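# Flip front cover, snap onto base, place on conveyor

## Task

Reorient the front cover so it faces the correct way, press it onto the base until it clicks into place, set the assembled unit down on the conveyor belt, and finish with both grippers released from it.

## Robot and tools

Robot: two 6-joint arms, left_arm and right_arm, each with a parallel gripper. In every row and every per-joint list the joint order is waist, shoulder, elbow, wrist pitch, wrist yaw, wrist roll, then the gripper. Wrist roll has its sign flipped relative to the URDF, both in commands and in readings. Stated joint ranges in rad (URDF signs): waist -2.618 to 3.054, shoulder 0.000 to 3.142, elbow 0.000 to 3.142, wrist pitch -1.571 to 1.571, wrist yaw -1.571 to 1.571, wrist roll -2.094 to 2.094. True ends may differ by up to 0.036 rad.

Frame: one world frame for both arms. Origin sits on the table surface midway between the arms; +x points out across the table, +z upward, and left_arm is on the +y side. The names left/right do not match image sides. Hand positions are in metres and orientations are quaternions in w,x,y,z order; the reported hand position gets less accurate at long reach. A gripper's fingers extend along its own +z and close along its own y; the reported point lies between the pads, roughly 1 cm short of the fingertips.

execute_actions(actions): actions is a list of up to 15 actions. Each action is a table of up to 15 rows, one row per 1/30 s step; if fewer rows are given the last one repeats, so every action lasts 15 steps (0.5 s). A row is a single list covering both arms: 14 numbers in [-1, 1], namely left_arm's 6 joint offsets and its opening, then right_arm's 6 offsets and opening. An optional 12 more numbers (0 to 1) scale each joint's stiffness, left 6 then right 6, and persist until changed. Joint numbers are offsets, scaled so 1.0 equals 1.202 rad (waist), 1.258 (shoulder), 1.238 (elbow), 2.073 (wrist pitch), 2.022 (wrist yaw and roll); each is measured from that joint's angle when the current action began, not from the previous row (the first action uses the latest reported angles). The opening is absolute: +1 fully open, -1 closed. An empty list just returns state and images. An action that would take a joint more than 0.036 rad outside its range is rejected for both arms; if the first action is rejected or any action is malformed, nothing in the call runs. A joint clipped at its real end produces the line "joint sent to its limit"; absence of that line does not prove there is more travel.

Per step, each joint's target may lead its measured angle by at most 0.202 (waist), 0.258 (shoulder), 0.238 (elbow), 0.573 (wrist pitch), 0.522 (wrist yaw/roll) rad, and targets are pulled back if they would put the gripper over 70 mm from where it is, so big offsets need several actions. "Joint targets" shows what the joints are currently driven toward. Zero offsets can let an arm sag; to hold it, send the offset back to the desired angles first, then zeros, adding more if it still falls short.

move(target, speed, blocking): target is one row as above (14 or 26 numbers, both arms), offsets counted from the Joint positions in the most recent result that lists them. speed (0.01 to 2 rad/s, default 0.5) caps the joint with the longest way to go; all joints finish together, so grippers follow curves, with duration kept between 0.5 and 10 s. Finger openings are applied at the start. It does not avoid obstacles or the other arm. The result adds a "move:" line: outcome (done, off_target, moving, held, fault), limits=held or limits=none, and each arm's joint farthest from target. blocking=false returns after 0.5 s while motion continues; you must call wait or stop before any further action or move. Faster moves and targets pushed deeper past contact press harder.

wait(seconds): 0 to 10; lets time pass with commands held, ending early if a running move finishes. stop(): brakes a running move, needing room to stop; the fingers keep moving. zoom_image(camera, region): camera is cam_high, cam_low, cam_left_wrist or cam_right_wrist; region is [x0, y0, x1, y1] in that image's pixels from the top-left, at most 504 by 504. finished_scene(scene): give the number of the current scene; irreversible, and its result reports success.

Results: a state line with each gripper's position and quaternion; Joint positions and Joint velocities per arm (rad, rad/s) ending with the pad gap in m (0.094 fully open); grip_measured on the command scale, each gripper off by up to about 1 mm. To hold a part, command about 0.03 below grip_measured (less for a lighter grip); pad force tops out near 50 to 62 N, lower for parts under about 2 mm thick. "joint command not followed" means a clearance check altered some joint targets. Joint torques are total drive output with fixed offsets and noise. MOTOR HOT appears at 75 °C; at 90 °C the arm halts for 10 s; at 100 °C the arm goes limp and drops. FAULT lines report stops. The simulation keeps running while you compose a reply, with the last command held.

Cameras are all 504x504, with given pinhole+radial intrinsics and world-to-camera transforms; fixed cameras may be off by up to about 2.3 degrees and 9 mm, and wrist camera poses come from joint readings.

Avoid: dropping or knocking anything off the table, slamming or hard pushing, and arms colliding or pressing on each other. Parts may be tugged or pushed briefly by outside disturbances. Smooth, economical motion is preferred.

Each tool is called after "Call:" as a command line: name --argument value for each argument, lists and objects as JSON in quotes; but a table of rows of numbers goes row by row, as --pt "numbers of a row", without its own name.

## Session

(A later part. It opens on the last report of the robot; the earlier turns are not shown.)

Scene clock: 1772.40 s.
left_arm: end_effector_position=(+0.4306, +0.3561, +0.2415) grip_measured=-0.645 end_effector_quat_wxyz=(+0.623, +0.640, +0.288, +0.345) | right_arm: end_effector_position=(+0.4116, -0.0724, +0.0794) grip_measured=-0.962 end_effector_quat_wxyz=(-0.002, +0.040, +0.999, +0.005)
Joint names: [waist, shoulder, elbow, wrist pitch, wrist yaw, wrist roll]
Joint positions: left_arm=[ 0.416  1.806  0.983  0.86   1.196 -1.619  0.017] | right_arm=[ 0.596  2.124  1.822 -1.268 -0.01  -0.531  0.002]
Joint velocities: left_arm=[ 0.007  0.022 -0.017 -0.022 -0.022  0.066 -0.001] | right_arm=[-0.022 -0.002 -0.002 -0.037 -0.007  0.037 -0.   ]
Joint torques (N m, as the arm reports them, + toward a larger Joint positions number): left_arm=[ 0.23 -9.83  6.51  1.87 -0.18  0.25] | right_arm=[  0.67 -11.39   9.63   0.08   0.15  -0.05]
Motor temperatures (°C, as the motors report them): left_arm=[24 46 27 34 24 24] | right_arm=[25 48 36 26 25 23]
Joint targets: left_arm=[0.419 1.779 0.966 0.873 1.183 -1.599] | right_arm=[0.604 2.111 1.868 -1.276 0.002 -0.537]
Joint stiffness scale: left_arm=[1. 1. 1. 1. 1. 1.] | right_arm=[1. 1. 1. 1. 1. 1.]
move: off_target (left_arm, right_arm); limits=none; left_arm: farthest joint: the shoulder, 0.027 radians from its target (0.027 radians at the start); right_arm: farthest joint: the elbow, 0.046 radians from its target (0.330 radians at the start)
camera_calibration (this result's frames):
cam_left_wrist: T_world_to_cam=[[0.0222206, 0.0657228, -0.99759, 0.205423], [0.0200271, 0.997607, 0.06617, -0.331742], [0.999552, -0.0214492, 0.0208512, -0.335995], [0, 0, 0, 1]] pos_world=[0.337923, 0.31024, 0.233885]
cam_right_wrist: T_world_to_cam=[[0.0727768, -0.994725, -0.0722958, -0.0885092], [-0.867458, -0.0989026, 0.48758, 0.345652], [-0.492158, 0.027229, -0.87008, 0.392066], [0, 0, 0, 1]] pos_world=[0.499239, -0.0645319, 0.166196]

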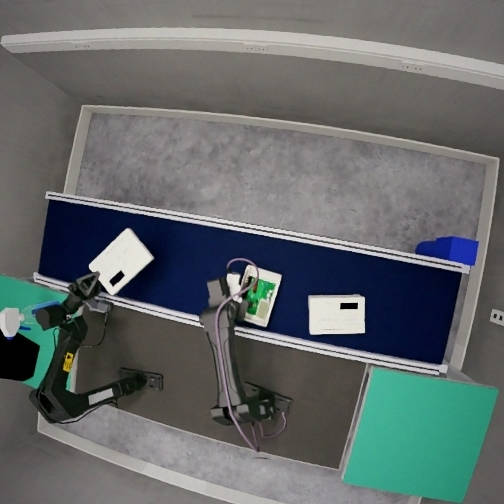

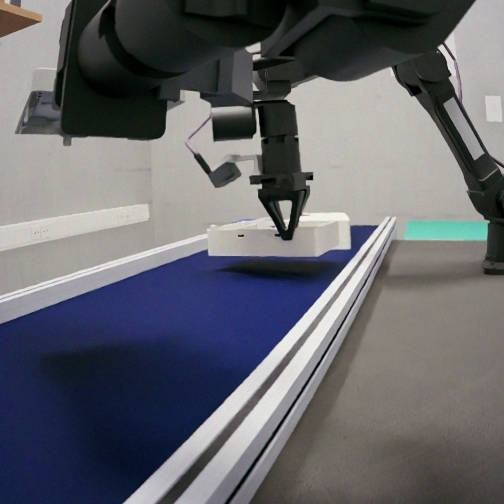

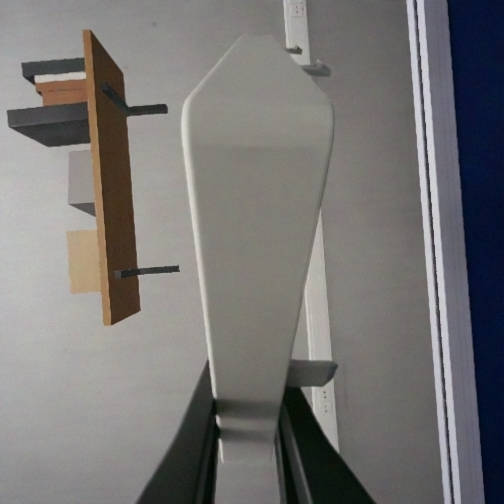

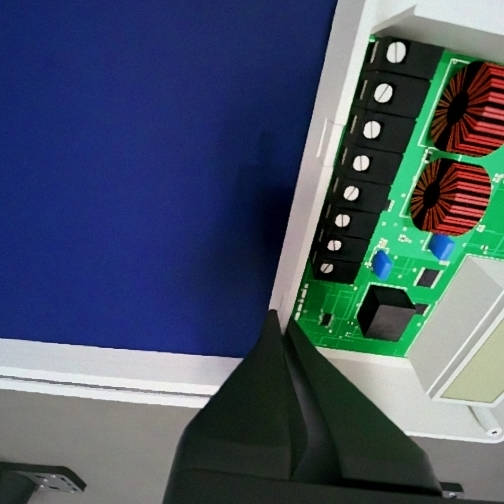

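Call:
move --target '[0.0025,-0.0215,-0.0137,0.0063,-0.0064,0.0099,-0.68,-0.0652,0.1761,0.3554,-0.0791,0.006,-0.7156,-1.0]' --speed 0.45

Scene clock: 1790.20 s.
left_arm: end_effector_position=(+0.4306, +0.3561, +0.2415) grip_measured=-0.645 end_effector_quat_wxyz=(+0.623, +0.640, +0.288, +0.345) | right_arm: end_effector_position=(+0.4760, -0.0759, +0.0823) grip_measured=-0.962 end_effector_quat_wxyz=(-0.002, +0.714, +0.700, +0.023)
Joint names: [waist, shoulder, elbow, wrist pitch, wrist yaw, wrist roll]
Joint positions: left_arm=[ 0.416  1.806  0.983  0.86   1.196 -1.62   0.017] | right_arm=[ 0.525  2.358  2.22  -1.392 -0.021 -1.972  0.002]
Joint velocities: left_arm=[-0.002  0.002 -0.017  0.037  0.007 -0.007 -0.001] | right_arm=[-0.017 -0.017  0.007 -0.022  0.037  0.007 -0.   ]
Joint torques (N m, as the arm reports them, + toward a larger Joint positions number): left_arm=[ 0.22 -9.76  6.53  1.85 -0.19  0.25] | right_arm=[ -0.68 -13.08   9.41  -0.17   0.26  -0.05]
Motor temperatures (°C, as the motors report them): left_arm=[24 46 27 34 24 24] | right_arm=[25 49 37 26 25 23]
Joint targets: left_arm=[0.419 1.779 0.966 0.873 1.183 -1.599] | right_arm=[0.518 2.345 2.262 -1.432 0.002 -1.978]
Joint stiffness scale: left_arm=[1. 1. 1. 1. 1. 1.] | right_arm=[1. 1. 1. 1. 1. 1.]
move: off_target (left_arm, right_arm); limits=none; left_arm: farthest joint: the shoulder, 0.027 radians from its target (0.027 radians at the start); right_arm: farthest joint: the elbow, 0.042 radians from its target (0.440 radians at the start)
camera_calibration (this result's frames):
cam_left_wrist: T_world_to_cam=[[0.022448, 0.0660278, -0.997565, 0.205211], [0.0200069, 0.997587, 0.0664794, -0.331801], [0.999548, -0.0214505, 0.0210728, -0.336046], [0, 0, 0, 1]] pos_world=[0.337925, 0.310242, 0.23385]
cam_right_wrist: T_world_to_cam=[[-0.986948, -0.129212, -0.0961153, 0.475565], [-0.16033, 0.844373, 0.511203, 0.132883], [0.0151035, 0.519941, -0.854069, 0.221021], [0, 0, 0, 1]] pos_world=[0.487325, -0.165672, 0.166546]

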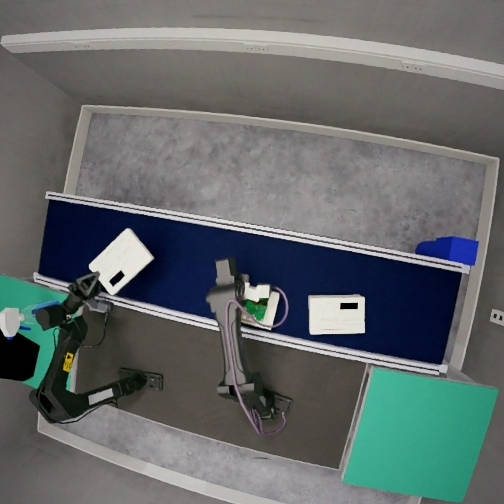

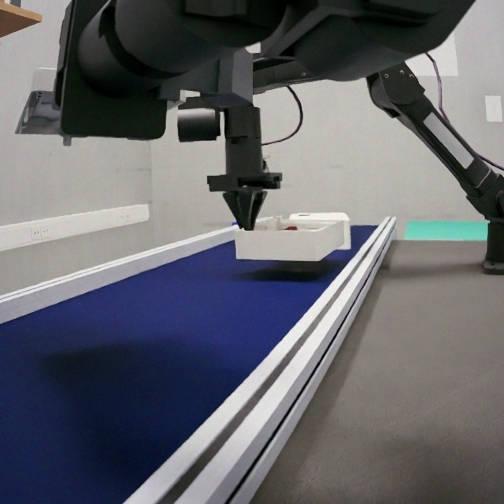

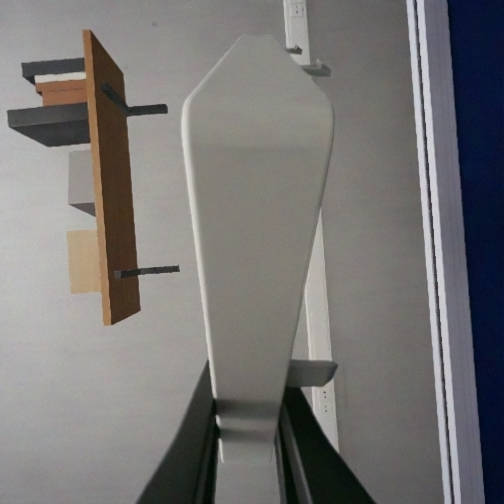

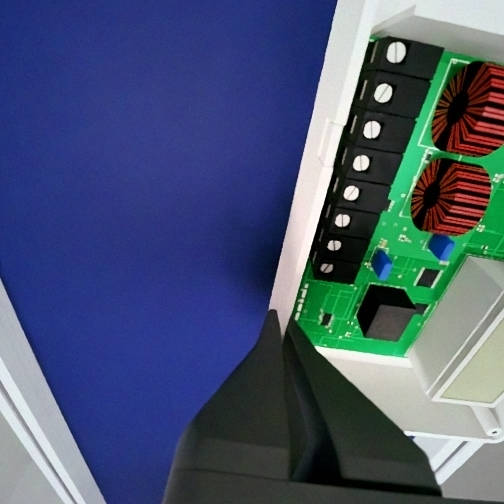

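Call:
move --target '[0.0025,-0.0215,-0.0137,0.0063,-0.0064,0.0104,-0.68,-0.0058,-0.0072,-0.0937,0.0232,0.0114,-0.003,-1.0]' --speed 0.08

Scene clock: 1829.77 s.
left_arm: end_effector_position=(+0.4306, +0.3561, +0.2415) grip_measured=-0.645 end_effector_quat_wxyz=(+0.623, +0.640, +0.288, +0.345) | right_arm: end_effector_position=(+0.4681, -0.0791, +0.0514) grip_measured=-0.962 end_effector_quat_wxyz=(-0.012, +0.715, +0.699, -0.000)
Joint names: [waist, shoulder, elbow, wrist pitch, wrist yaw, wrist roll]
Joint positions: left_arm=[ 0.416  1.806  0.983  0.86   1.196 -1.62   0.017] | right_arm=[ 0.525  2.373  2.123 -1.331 -0.022 -1.972  0.002]
Joint velocities: left_arm=[ 0.012  0.002 -0.022  0.007  0.037 -0.081 -0.   ] | right_arm=[ 0.022 -0.012  0.002  0.007  0.007 -0.037 -0.   ]
Joint torques (N m, as the arm reports them, + toward a larger Joint positions number): left_arm=[ 0.22 -9.89  6.55  1.86 -0.17  0.25] | right_arm=[ -0.7  -13.92   4.35   0.02   0.29  -0.03]
Motor temperatures (°C, as the motors report them): left_arm=[24 46 27 35 24 24] | right_arm=[25 53 37 25 25 23]
Joint targets: left_arm=[0.419 1.779 0.966 0.873 1.183 -1.599] | right_arm=[0.518 2.349 2.104 -1.343 0.002 -1.977]
Joint stiffness scale: left_arm=[1. 1. 1. 1. 1. 1.] | right_arm=[1. 1. 1. 1. 1. 1.]
move: off_target (left_arm, right_arm); limits=none; left_arm: farthest joint: the shoulder, 0.027 radians from its target (0.027 radians at the start); right_arm: farthest joint: the shoulder, 0.024 radians from its target (0.009 radians at the start)
camera_calibration (this result's frames):
cam_left_wrist: T_world_to_cam=[[0.022448, 0.0660278, -0.997565, 0.205211], [0.0200069, 0.997587, 0.0664794, -0.331801], [0.999548, -0.0214505, 0.0210728, -0.336046], [0, 0, 0, 1]] pos_world=[0.337925, 0.310242, 0.23385]
cam_right_wrist: T_world_to_cam=[[-0.990419, -0.129759, -0.0472578, 0.463441], [-0.13583, 0.853601, 0.502908, 0.139792], [-0.0249173, 0.504508, -0.863047, 0.214415], [0, 0, 0, 1]] pos_world=[0.483331, -0.167365, 0.136649]

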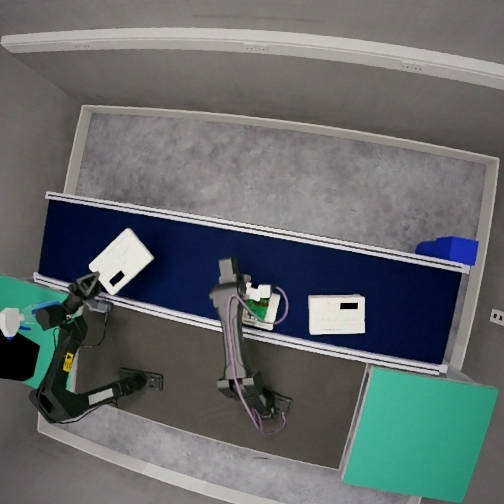

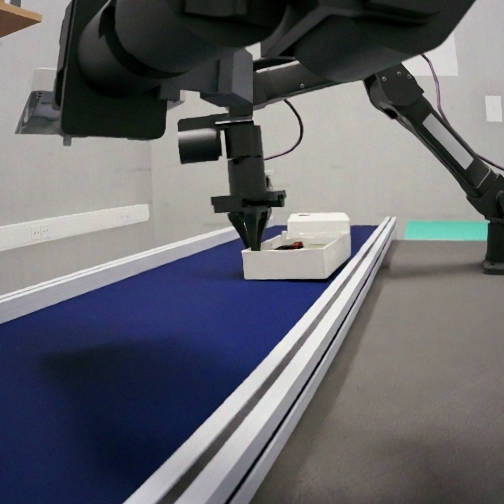

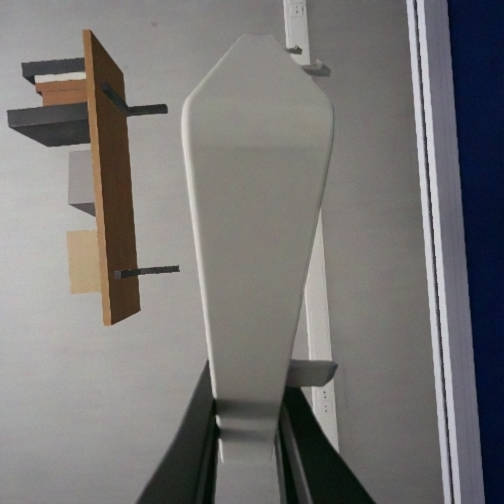

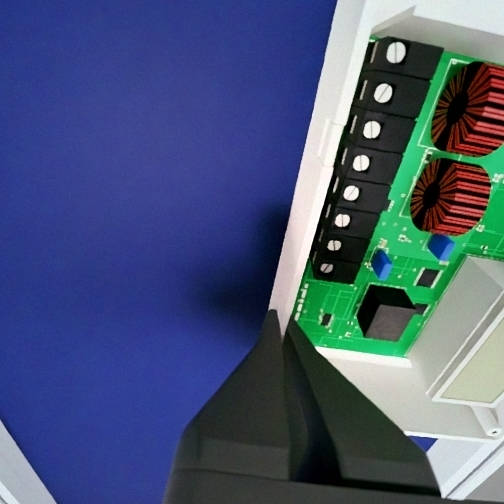

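Call:
execute_actions --actions '[[[0.0025,-0.0215,-0.0137,0.0063,-0.0064,0.0104,-0.68,-0.003,-0.016,0,0,0.005,0,-0.93],[0.0025,-0.0215,-0.0137,0.0063,-0.0064,0.0104,-0.68,-0.003,-0.016,0,0,0.005,0,-0.9],[0.0025,-0.0215,-0.0137,0.0063,-0.0064,0.0104,-0.68,-0.003,-0.016,0,0,0.005,0,-0.85],[0.0025,-0.0215,-0.0137,0.0063,-0.0064,0.0104,-0.68,-0.003,-0.016,0,0,0.005,0,-0.8],[0.0025,-0.0215,-0.0137,0.0063,-0.0064,0.0104,-0.68,-0.003,-0.016,0,0,0.005,0,-0.7],[0.0025,-0.0215,-0.0137,0.0063,-0.0064,0.0104,-0.68,-0.003,-0.016,0,0,0.005,0,-0.6],[0.0025,-0.0215,-0.0137,0.0063,-0.0064,0.0104,-0.68,-0.003,-0.016,0,0,0.005,0,-0.5]]]'

Scene clock: 1839.40 s.
left_arm: end_effector_position=(+0.4306, +0.3561, +0.2415) grip_measured=-0.645 end_effector_quat_wxyz=(+0.623, +0.640, +0.289, +0.345) | right_arm: end_effector_position=(+0.4681, -0.0791, +0.0514) grip_measured=-0.502 end_effector_quat_wxyz=(-0.012, +0.715, +0.699, -0.000)
Joint names: [waist, shoulder, elbow, wrist pitch, wrist yaw, wrist roll]
Joint positions: left_arm=[ 0.416  1.806  0.983  0.86   1.196 -1.619  0.017] | right_arm=[ 0.525  2.373  2.123 -1.33  -0.022 -1.972  0.023]
Joint velocities: left_arm=[ 0.012  0.002 -0.002  0.022 -0.095  0.125 -0.   ] | right_arm=[-0.012  0.012  0.002  0.022 -0.007 -0.022 -0.   ]
Joint torques (N m, as the arm reports them, + toward a larger Joint positions number): left_arm=[ 0.29 -9.8   6.45  1.83 -0.19  0.25] | right_arm=[ -0.35 -13.66   5.95   0.13   0.12   0.02]
Motor temperatures (°C, as the motors report them): left_arm=[24 46 27 35 24 24] | right_arm=[25 54 35 25 25 23]
Joint targets: left_arm=[0.419 1.779 0.966 0.873 1.183 -1.599] | right_arm=[0.521 2.353 2.123 -1.331 -0.012 -1.972]
Joint stiffness scale: left_arm=[1. 1. 1. 1. 1. 1.] | right_arm=[1. 1. 1. 1. 1. 1.]
camera_calibration (this result's frames):
cam_left_wrist: T_world_to_cam=[[0.0219932, 0.0654179, -0.997616, 0.205636], [0.0200473, 0.997627, 0.0658606, -0.331683], [0.999557, -0.021448, 0.0206295, -0.335943], [0, 0, 0, 1]] pos_world=[0.337921, 0.310239, 0.233921]
cam_right_wrist: T_world_to_cam=[[-0.990402, -0.129752, -0.047627, 0.463545], [-0.136008, 0.853529, 0.502981, 0.139849], [-0.0246116, 0.504631, -0.862985, 0.214262], [0, 0, 0, 1]] pos_world=[0.483389, -0.167342, 0.136641]

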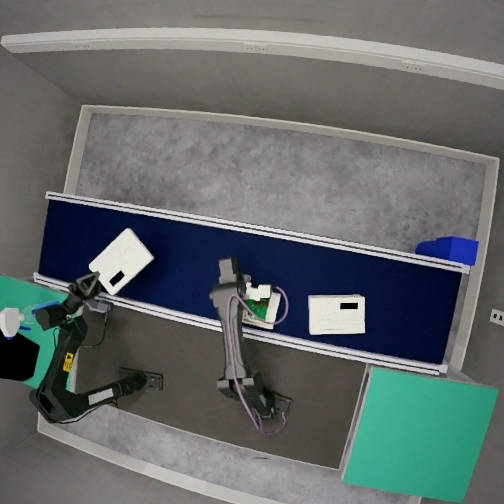

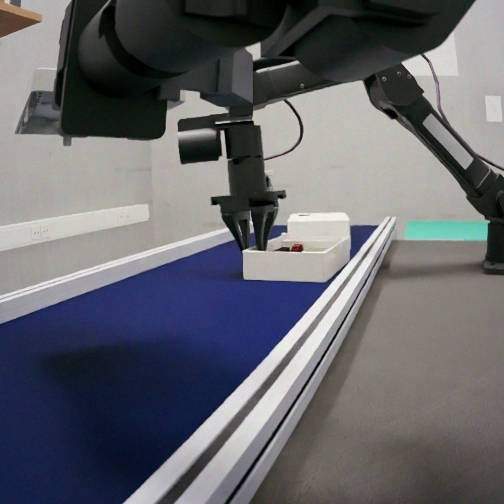

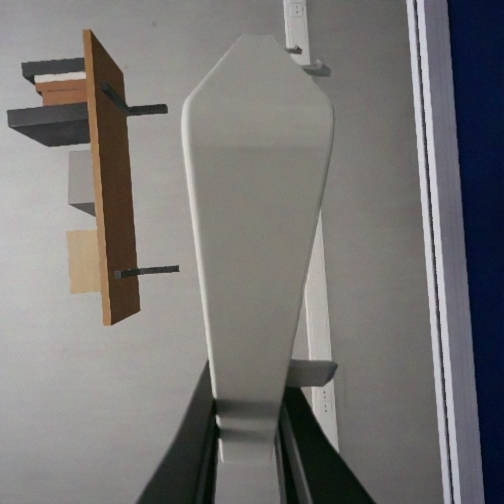

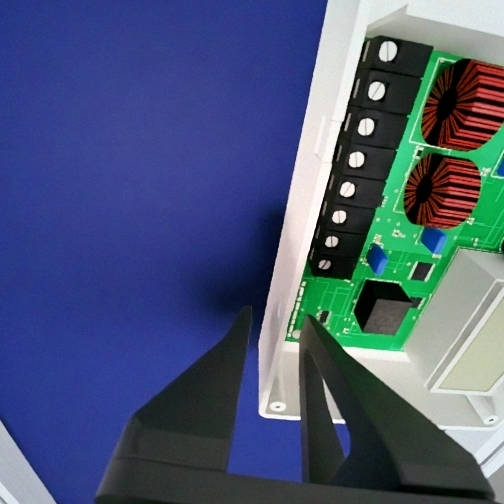

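Call:
move --target '[0.0025,-0.0215,-0.0137,0.0063,-0.0064,0.0099,-0.68,-0.003,-0.016,0.1543,-0.0733,0.011,0,-0.5]' --speed 0.25

Scene clock: 1868.50 s.
left_arm: end_effector_position=(+0.4306, +0.3561, +0.2415) grip_measured=-0.645 end_effector_quat_wxyz=(+0.623, +0.640, +0.288, +0.345) | right_arm: end_effector_position=(+0.4716, -0.0785, +0.0901) grip_measured=-0.502 end_effector_quat_wxyz=(-0.005, +0.714, +0.700, +0.010)
Joint names: [waist, shoulder, elbow, wrist pitch, wrist yaw, wrist roll]
Joint positions: left_arm=[ 0.416  1.806  0.983  0.86   1.196 -1.619  0.017] | right_arm=[ 0.525  2.375  2.281 -1.462 -0.018 -1.972  0.023]
Joint velocities: left_arm=[-0.012 -0.007 -0.012  0.051 -0.066  0.007  0.   ] | right_arm=[-0.012 -0.012 -0.002 -0.066 -0.037  0.051 -0.   ]
Joint torques (N m, as the arm reports them, + toward a larger Joint positions number): left_arm=[ 0.32 -9.74  6.59  1.84 -0.15  0.25] | right_arm=[ -0.35 -13.7    8.67  -0.01   0.21   0.02]
Motor temperatures (°C, as the motors report them): left_arm=[24 46 27 35 24 24] | right_arm=[25 56 34 25 25 23]
Joint targets: left_arm=[0.419 1.779 0.966 0.873 1.183 -1.599] | right_arm=[0.521 2.353 2.314 -1.483 0.000 -1.972]
Joint stiffness scale: left_arm=[1. 1. 1. 1. 1. 1.] | right_arm=[1. 1. 1. 1. 1. 1.]
move: off_target (left_arm, right_arm); limits=none; left_arm: farthest joint: the shoulder, 0.027 radians from its target (0.027 radians at the start); right_arm: farthest joint: the elbow, 0.034 radians from its target (0.191 radians at the start)
camera_calibration (this result's frames):
cam_left_wrist: T_world_to_cam=[[0.0222206, 0.0657228, -0.99759, 0.205423], [0.0200271, 0.997607, 0.06617, -0.331742], [0.999552, -0.0214492, 0.0208512, -0.335995], [0, 0, 0, 1]] pos_world=[0.337923, 0.31024, 0.233885]
cam_right_wrist: T_world_to_cam=[[-0.989027, -0.12946, -0.0711699, 0.470418], [-0.14766, 0.851148, 0.50373, 0.125614], [-0.00463691, 0.508712, -0.860924, 0.238131], [0, 0, 0, 1]] pos_world=[0.484908, -0.167156, 0.175217]

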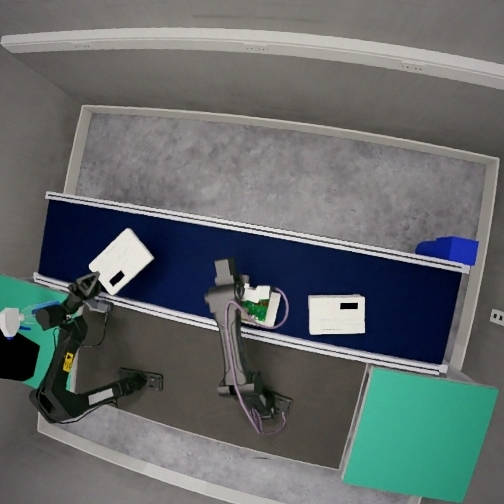

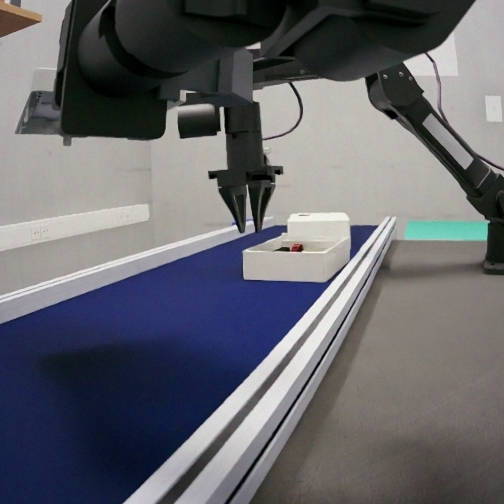

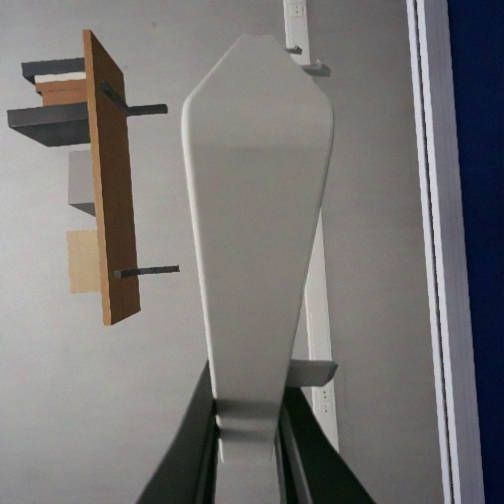

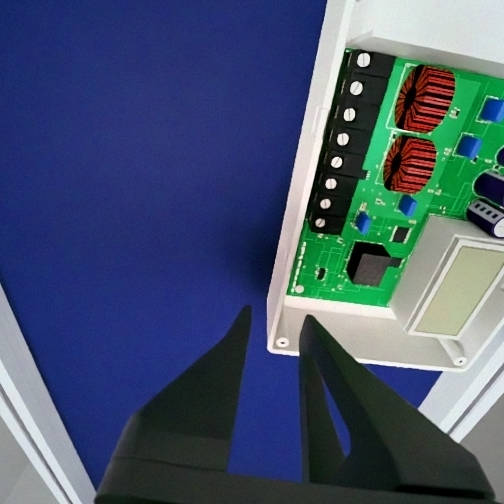

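Call:
move --target '[0.0025,-0.0215,-0.0137,0.0063,-0.0064,0.0099,-0.68,-0.4304,-0.3887,-0.4645,0.0473,0.009,0.2616,-0.5]' --speed 0.6

Scene clock: 1888.30 s.
left_arm: end_effector_position=(+0.4306, +0.3561, +0.2415) grip_measured=-0.645 end_effector_quat_wxyz=(+0.623, +0.640, +0.288, +0.345) | right_arm: end_effector_position=(+0.4019, -0.3021, +0.1327) grip_measured=-0.502 end_effector_quat_wxyz=(+0.000, +0.714, +0.700, +0.007)
Joint names: [waist, shoulder, elbow, wrist pitch, wrist yaw, wrist roll]
Joint positions: left_arm=[ 0.416  1.806  0.983  0.86   1.196 -1.62   0.017] | right_arm=[ 0.003  1.91   1.724 -1.375 -0.011 -1.449  0.023]
Joint velocities: left_arm=[-0.007 -0.017  0.032 -0.037 -0.007  0.022  0.   ] | right_arm=[ 0.002  0.007  0.002 -0.022 -0.066  0.037  0.   ]
Joint torques (N m, as the arm reports them, + toward a larger Joint positions number): left_arm=[ 0.22 -9.75  6.47  1.83 -0.16  0.26] | right_arm=[  0.32 -10.38   4.55   0.32   0.13   0.04]
Motor temperatures (°C, as the motors report them): left_arm=[24 46 27 35 24 24] | right_arm=[25 57 35 25 25 23]
Joint targets: left_arm=[0.419 1.779 0.966 0.873 1.183 -1.599] | right_arm=[0.007 1.886 1.706 -1.364 0.001 -1.443]
Joint stiffness scale: left_arm=[1. 1. 1. 1. 1. 1.] | right_arm=[1. 1. 1. 1. 1. 1.]
move: off_target (left_arm, right_arm); limits=none; left_arm: farthest joint: the shoulder, 0.027 radians from its target (0.027 radians at the start); right_arm: farthest joint: the shoulder, 0.024 radians from its target (0.489 radians at the start)
camera_calibration (this result's frames):
cam_left_wrist: T_world_to_cam=[[0.022448, 0.0660278, -0.997565, 0.205211], [0.0200069, 0.997587, 0.0664794, -0.331801], [0.999548, -0.0214505, 0.0210728, -0.336046], [0, 0, 0, 1]] pos_world=[0.337925, 0.310242, 0.23385]
cam_right_wrist: T_world_to_cam=[[-0.988498, -0.132051, -0.0737159, 0.374829], [-0.151221, 0.856806, 0.492966, 0.288779], [-0.00193655, 0.498443, -0.86692, 0.384831], [0, 0, 0, 1]] pos_world=[0.414933, -0.389747, 0.21889]

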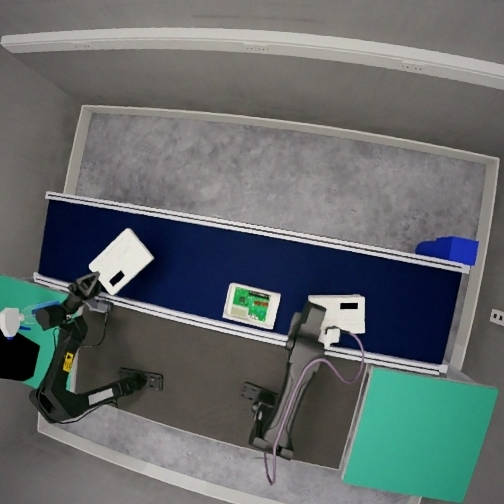

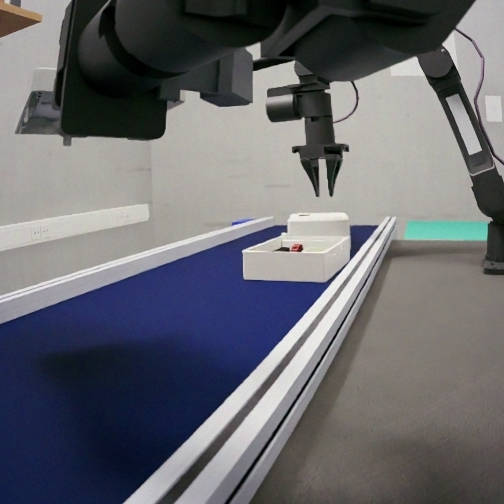

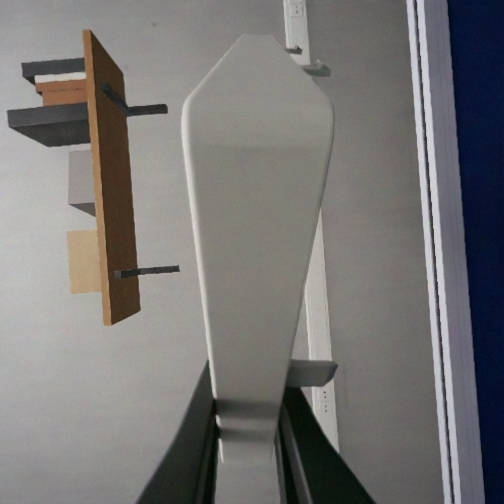

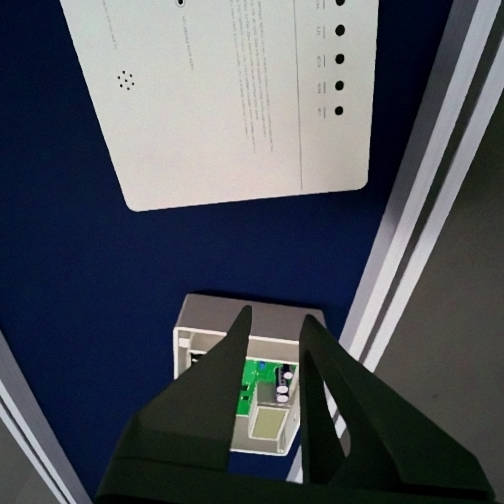

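Call:
execute_actions --actions '[[[0.0025,-0.0215,-0.0137,0.0063,-0.0064,0.0104,-0.68,0.003,-0.019,-0.0145,0.005,0.006,0.003,0.2]],[[0,0,0,0,0,0,-0.68,0,0,0,0,0,0,1.0]]]'

Scene clock: 1908.67 s.
left_arm: end_effector_position=(+0.4306, +0.3561, +0.2415) grip_measured=-0.645 end_effector_quat_wxyz=(+0.621, +0.641, +0.286, +0.347) | right_arm: end_effector_position=(+0.4019, -0.3021, +0.1327) grip_measured=+1.000 end_effector_quat_wxyz=(+0.000, +0.713, +0.701, +0.007)
Joint names: [waist, shoulder, elbow, wrist pitch, wrist yaw, wrist roll]
Joint positions: left_arm=[ 0.416  1.806  0.983  0.86   1.196 -1.627  0.017] | right_arm=[ 0.003  1.91   1.724 -1.375 -0.011 -1.447  0.094]
Joint velocities: left_arm=[-0.007  0.007 -0.007  0.007 -0.081  0.022  0.   ] | right_arm=[-0.012  0.002 -0.012 -0.095  0.066 -0.022  0.   ]
Joint torques (N m, as the arm reports them, + toward a larger Joint positions number): left_arm=[ 0.03 -8.13  7.93  1.74 -0.06  0.08] | right_arm=[-0.03 -8.67  5.97  0.18  0.    0.01]
Motor temperatures (°C, as the motors report them): left_arm=[24 46 27 35 24 24] | right_arm=[25 53 33 25 25 23]
Joint targets: left_arm=[0.416 1.806 0.983 0.860 1.196 -1.620] | right_arm=[0.003 1.910 1.724 -1.375 -0.011 -1.447]
Joint stiffness scale: left_arm=[1. 1. 1. 1. 1. 1.] | right_arm=[1. 1. 1. 1. 1. 1.]
camera_calibration (this result's frames):
cam_left_wrist: T_world_to_cam=[[0.0267677, 0.0718203, -0.997058, 0.201165], [0.0196087, 0.997186, 0.0723559, -0.332906], [0.999449, -0.0214879, 0.025284, -0.337007], [0, 0, 0, 1]] pos_world=[0.337965, 0.31028, 0.233182]
cam_right_wrist: T_world_to_cam=[[-0.988346, -0.133183, -0.0737254, 0.374427], [-0.152207, 0.856638, 0.492954, 0.289126], [-0.00249715, 0.49843, -0.866926, 0.385053], [0, 0, 0, 1]] pos_world=[0.415032, -0.389731, 0.218891]

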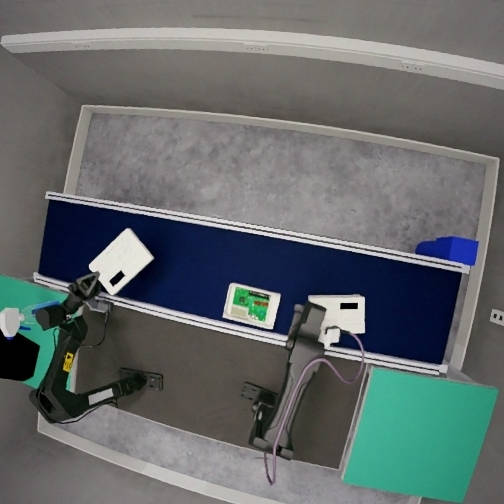

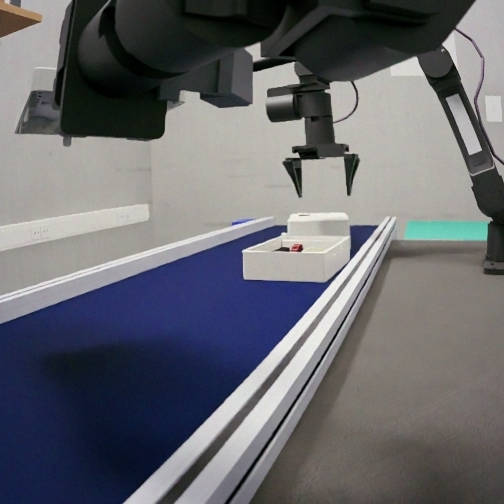

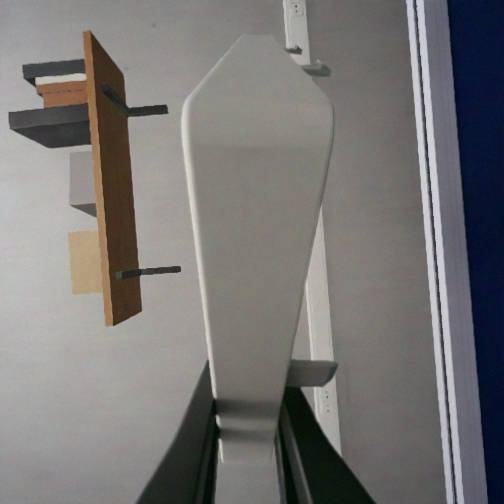

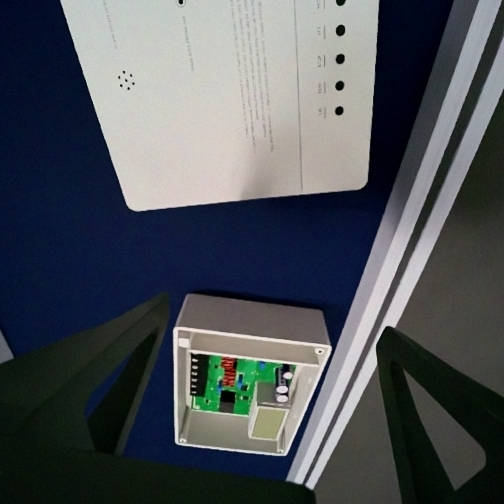

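Call:
zoom_image --camera "cam_right_wrist" --region '[160, 280, 350, 470]'

Call:
zoom_image --camera "cam_high" --region '[205, 260, 305, 360]'

Region (160, 280, 350, 470) of cam_right_wrist's 504x504 image, scaled by 2.653, with more detail than that image has.

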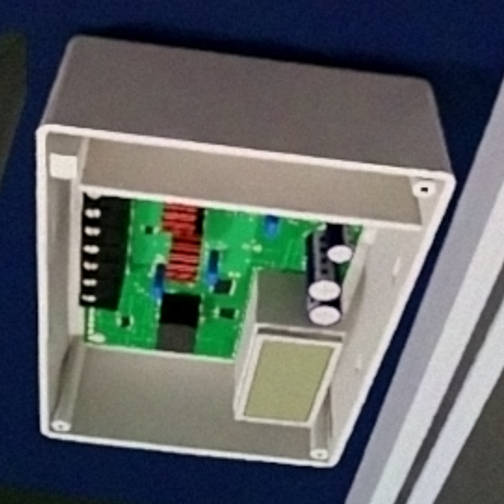

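Region (205, 260, 305, 360) of cam_high's 504x504 image, scaled by 5.040, with more detail than that image has.

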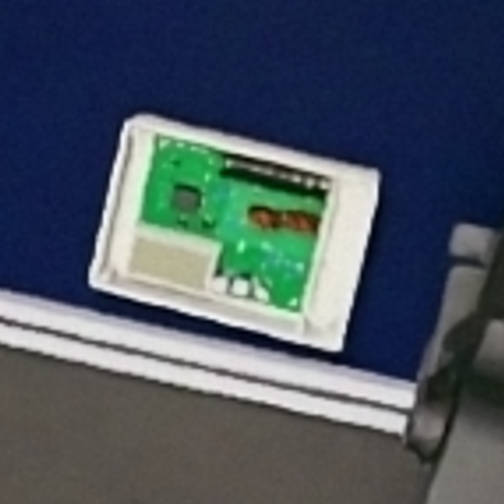

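Call:
move --target '[-0.7341,0.4126,0.37,0.0432,0.0316,0.0356,-0.68,0.0033,-0.019,-0.0145,0.0053,0.006,0.002,1.0]' --speed 0.4

Scene clock: 2031.43 s.
left_arm: end_effector_position=(+0.4189, -0.0595, +0.1507) grip_measured=-0.646 end_effector_quat_wxyz=(+0.708, +0.706, -0.009, -0.001) | right_arm: end_effector_position=(+0.4020, -0.3022, +0.1327) grip_measured=+1.000 end_effector_quat_wxyz=(+0.000, +0.713, +0.701, +0.007)
Joint names: [waist, shoulder, elbow, wrist pitch, wrist yaw, wrist roll]
Joint positions: left_arm=[-0.473  2.33   1.401  0.936  1.251 -1.576  0.017] | right_arm=[ 0.003  1.91   1.724 -1.375 -0.011 -1.447  0.094]
Joint velocities: left_arm=[ 0.017 -0.017 -0.012  0.007 -0.022  0.007  0.001] | right_arm=[-0.012  0.002  0.007 -0.037 -0.051 -0.022  0.   ]
Joint torques (N m, as the arm reports them, + toward a larger Joint positions number): left_arm=[  0.61 -11.82  10.67   1.84   0.1    0.22] | right_arm=[  0.33 -10.46   4.55   0.28   0.14   0.06]
Motor temperatures (°C, as the motors report them): left_arm=[24 43 28 34 24 24] | right_arm=[25 47 33 24 25 23]
Joint targets: left_arm=[-0.466 2.325 1.441 0.949 1.261 -1.555] | right_arm=[0.007 1.886 1.706 -1.364 0.001 -1.443]
Joint stiffness scale: left_arm=[1. 1. 1. 1. 1. 1.] | right_arm=[1. 1. 1. 1. 1. 1.]
move: off_target (left_arm, right_arm); limits=none; left_arm: farthest joint: the elbow, 0.041 radians from its target (0.458 radians at the start); right_arm: farthest joint: the shoulder, 0.024 radians from its target (0.024 radians at the start)
camera_calibration (this result's frames):
cam_left_wrist: T_world_to_cam=[[-0.0052684, 0.0329454, -0.999443, 0.152244], [0.822882, 0.568031, 0.0143867, -0.265041], [0.568188, -0.822348, -0.0301028, -0.190547], [0, 0, 0, 1]] pos_world=[0.327167, -0.0111604, 0.150236]
cam_right_wrist: T_world_to_cam=[[-0.988318, -0.133187, -0.0740915, 0.374555], [-0.152393, 0.856665, 0.49285, 0.289248], [-0.00216974, 0.498384, -0.866954, 0.384919], [0, 0, 0, 1]] pos_world=[0.415093, -0.38974, 0.218902]

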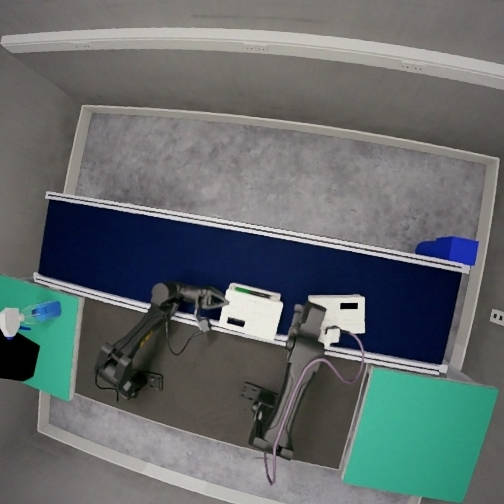

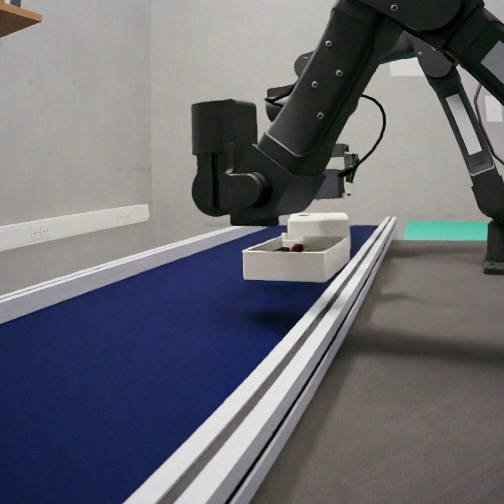

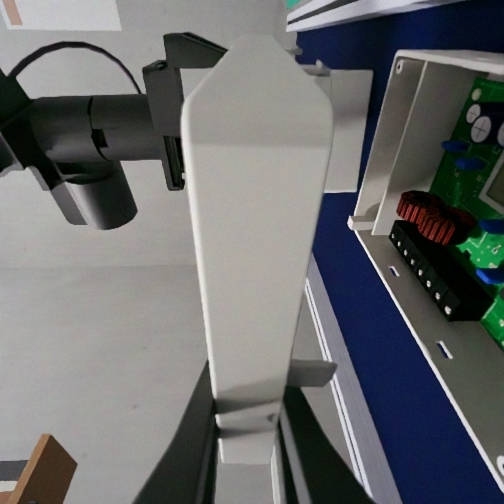

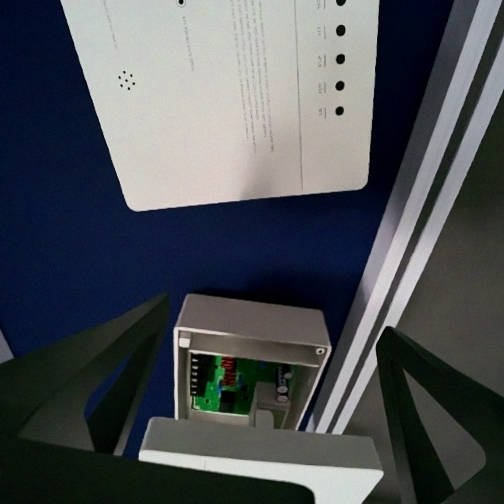

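Call:
zoom_image --camera "cam_right_wrist" --region '[120, 300, 400, 504]'

Region (120, 300, 400, 504) of cam_right_wrist's 504x504 image, scaled by 1.800, with more detail than that image has; it fills the top 367 rows of this view, and the rest is white.

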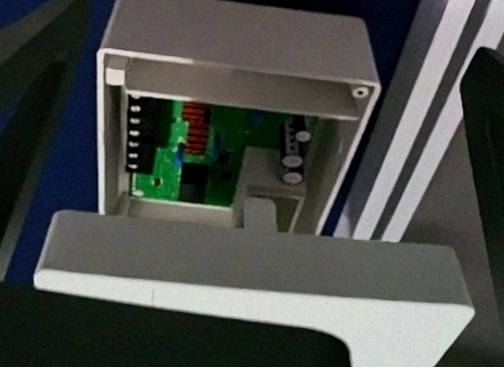

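Call:
zoom_image --camera "cam_high" --region '[190, 260, 310, 360]'

Call:
zoom_image --camera "cam_left_wrist" --region '[160, 10, 400, 250]'

Region (190, 260, 310, 360) of cam_high's 504x504 image, scaled by 4.200, with more detail than that image has.

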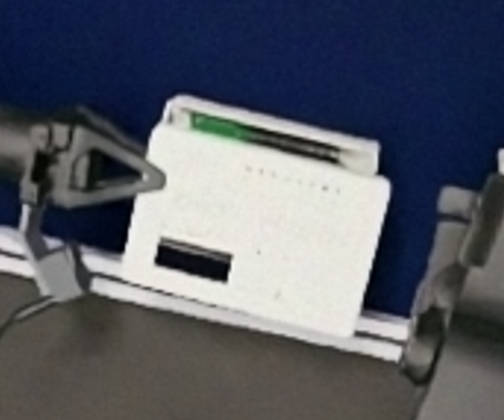

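Region (160, 10, 400, 250) of cam_left_wrist's 504x504 image, scaled by 2.100, with more detail than that image has.

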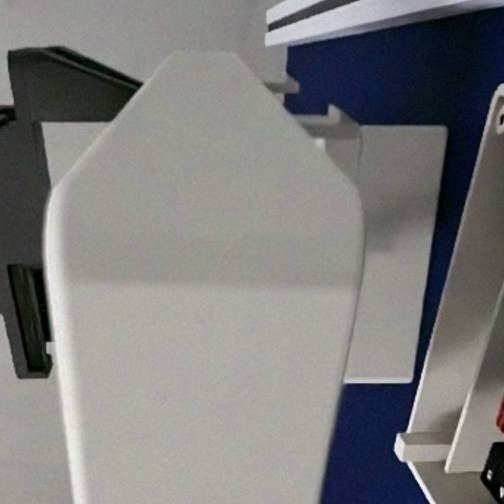

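Call:
execute_actions --actions '[]'

Scene clock: 2151.43 s.
left_arm: end_effector_position=(+0.4189, -0.0595, +0.1507) grip_measured=-0.646 end_effector_quat_wxyz=(+0.708, +0.706, -0.009, -0.001) | right_arm: end_effector_position=(+0.4020, -0.3022, +0.1327) grip_measured=+1.000 end_effector_quat_wxyz=(+0.000, +0.713, +0.701, +0.007)
Joint names: [waist, shoulder, elbow, wrist pitch, wrist yaw, wrist roll]
Joint positions: left_arm=[-0.473  2.33   1.401  0.936  1.251 -1.575  0.017] | right_arm=[ 0.003  1.91   1.724 -1.375 -0.011 -1.447  0.094]
Joint velocities: left_arm=[ 0.002  0.012 -0.012  0.051 -0.066  0.007  0.   ] | right_arm=[-0.002  0.017 -0.012  0.051 -0.037 -0.022  0.   ]
Joint torques (N m, as the arm reports them, + toward a larger Joint positions number): left_arm=[  0.51 -11.84  10.58   1.82   0.07   0.21] | right_arm=[  0.34 -10.46   4.55   0.29   0.14   0.06]
Motor temperatures (°C, as the motors report them): left_arm=[24 49 31 34 24 24] | right_arm=[25 51 31 24 25 23]
Joint targets: left_arm=[-0.466 2.325 1.441 0.949 1.261 -1.555] | right_arm=[0.007 1.886 1.706 -1.364 0.001 -1.443]
Joint stiffness scale: left_arm=[1. 1. 1. 1. 1. 1.] | right_arm=[1. 1. 1. 1. 1. 1.]
camera_calibration (this result's frames):
cam_left_wrist: T_world_to_cam=[[-0.00528944, 0.0328259, -0.999447, 0.152294], [0.822882, 0.568032, 0.0143015, -0.265029], [0.568187, -0.822352, -0.0300164, -0.190559], [0, 0, 0, 1]] pos_world=[0.327167, -0.0111603, 0.15028]
cam_right_wrist: T_world_to_cam=[[-0.988318, -0.133187, -0.0740915, 0.374555], [-0.152393, 0.856665, 0.49285, 0.289248], [-0.00216974, 0.498384, -0.866954, 0.384919], [0, 0, 0, 1]] pos_world=[0.415093, -0.38974, 0.218902]

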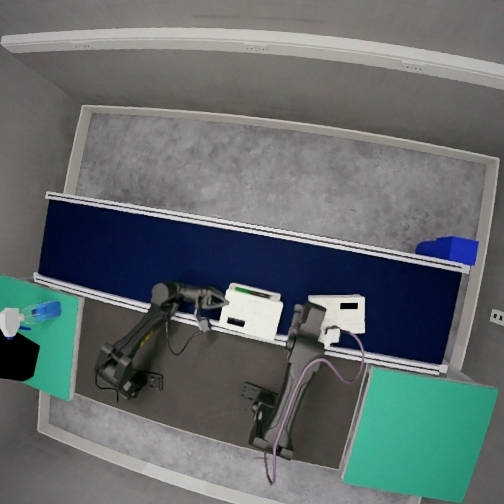

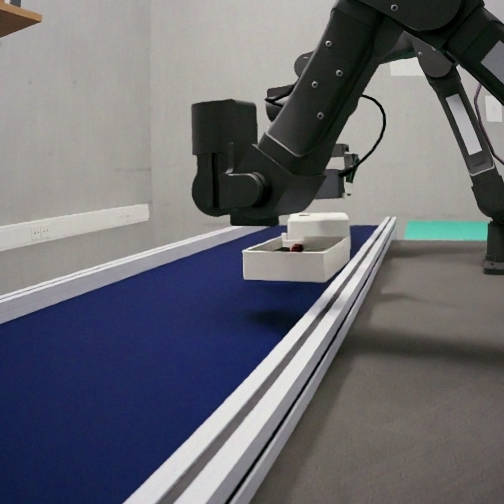

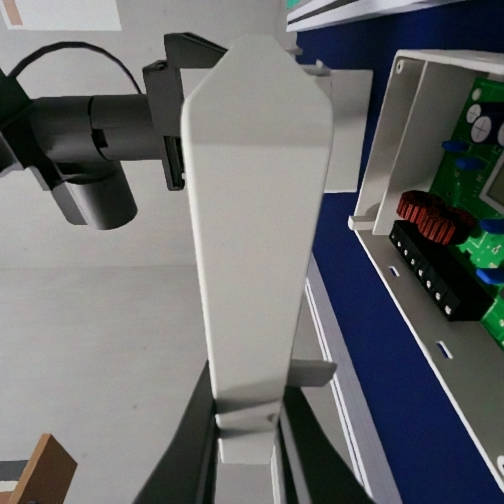

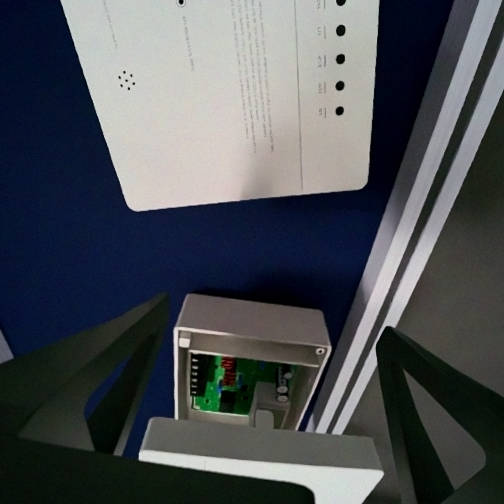

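Call:
zoom_image --camera "cam_left_wrist" --region '[160, 20, 400, 200]'

Call:
zoom_image --camera "cam_low" --region '[200, 160, 400, 300]'

Region (160, 20, 400, 200) of cam_left_wrist's 504x504 image, scaled by 2.100, with more detail than that image has; it fills the top 378 rows of this view, and the rest is white.

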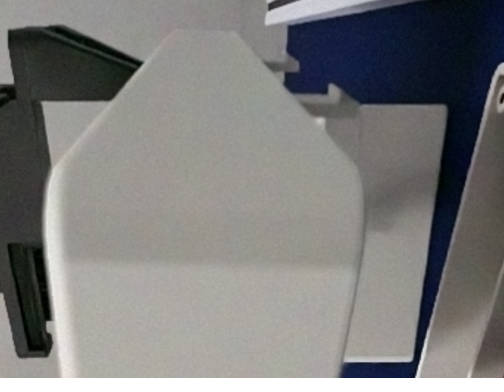

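Region (200, 160, 400, 300) of cam_low's 504x504 image, scaled by 2.520, with more detail than that image has; it fills the top 353 rows of this view, and the rest is white.

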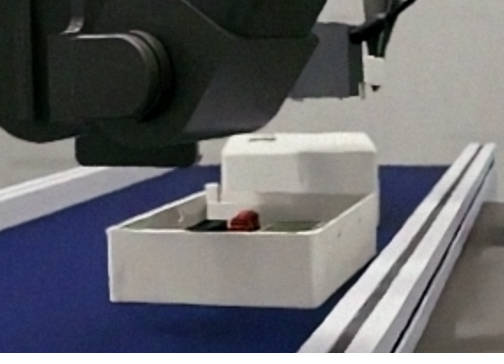

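Call:
zoom_image --camera "cam_left_wrist" --region '[264, 180, 504, 420]'

Call:
zoom_image --camera "cam_high" --region '[190, 260, 310, 360]'

Region (264, 180, 504, 420) of cam_left_wrist's 504x504 image, scaled by 2.100, with more detail than that image has.

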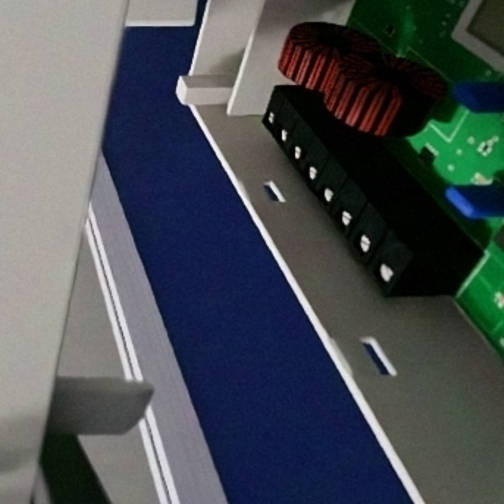

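Region (190, 260, 310, 360) of cam_high's 504x504 image, scaled by 4.200, with more detail than that image has.

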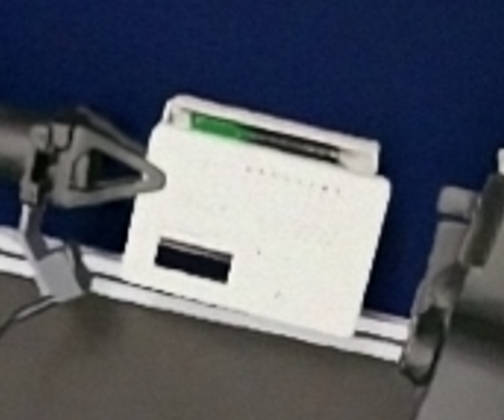

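Call:
zoom_image --camera "cam_right_wrist" --region '[120, 270, 420, 504]'

Region (120, 270, 420, 504) of cam_right_wrist's 504x504 image, scaled by 1.680, with more detail than that image has; it fills the top 393 rows of this view, and the rest is white.

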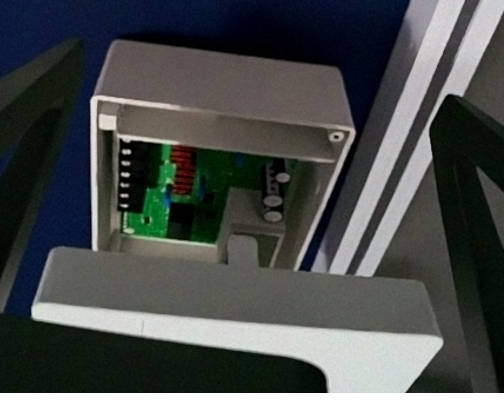

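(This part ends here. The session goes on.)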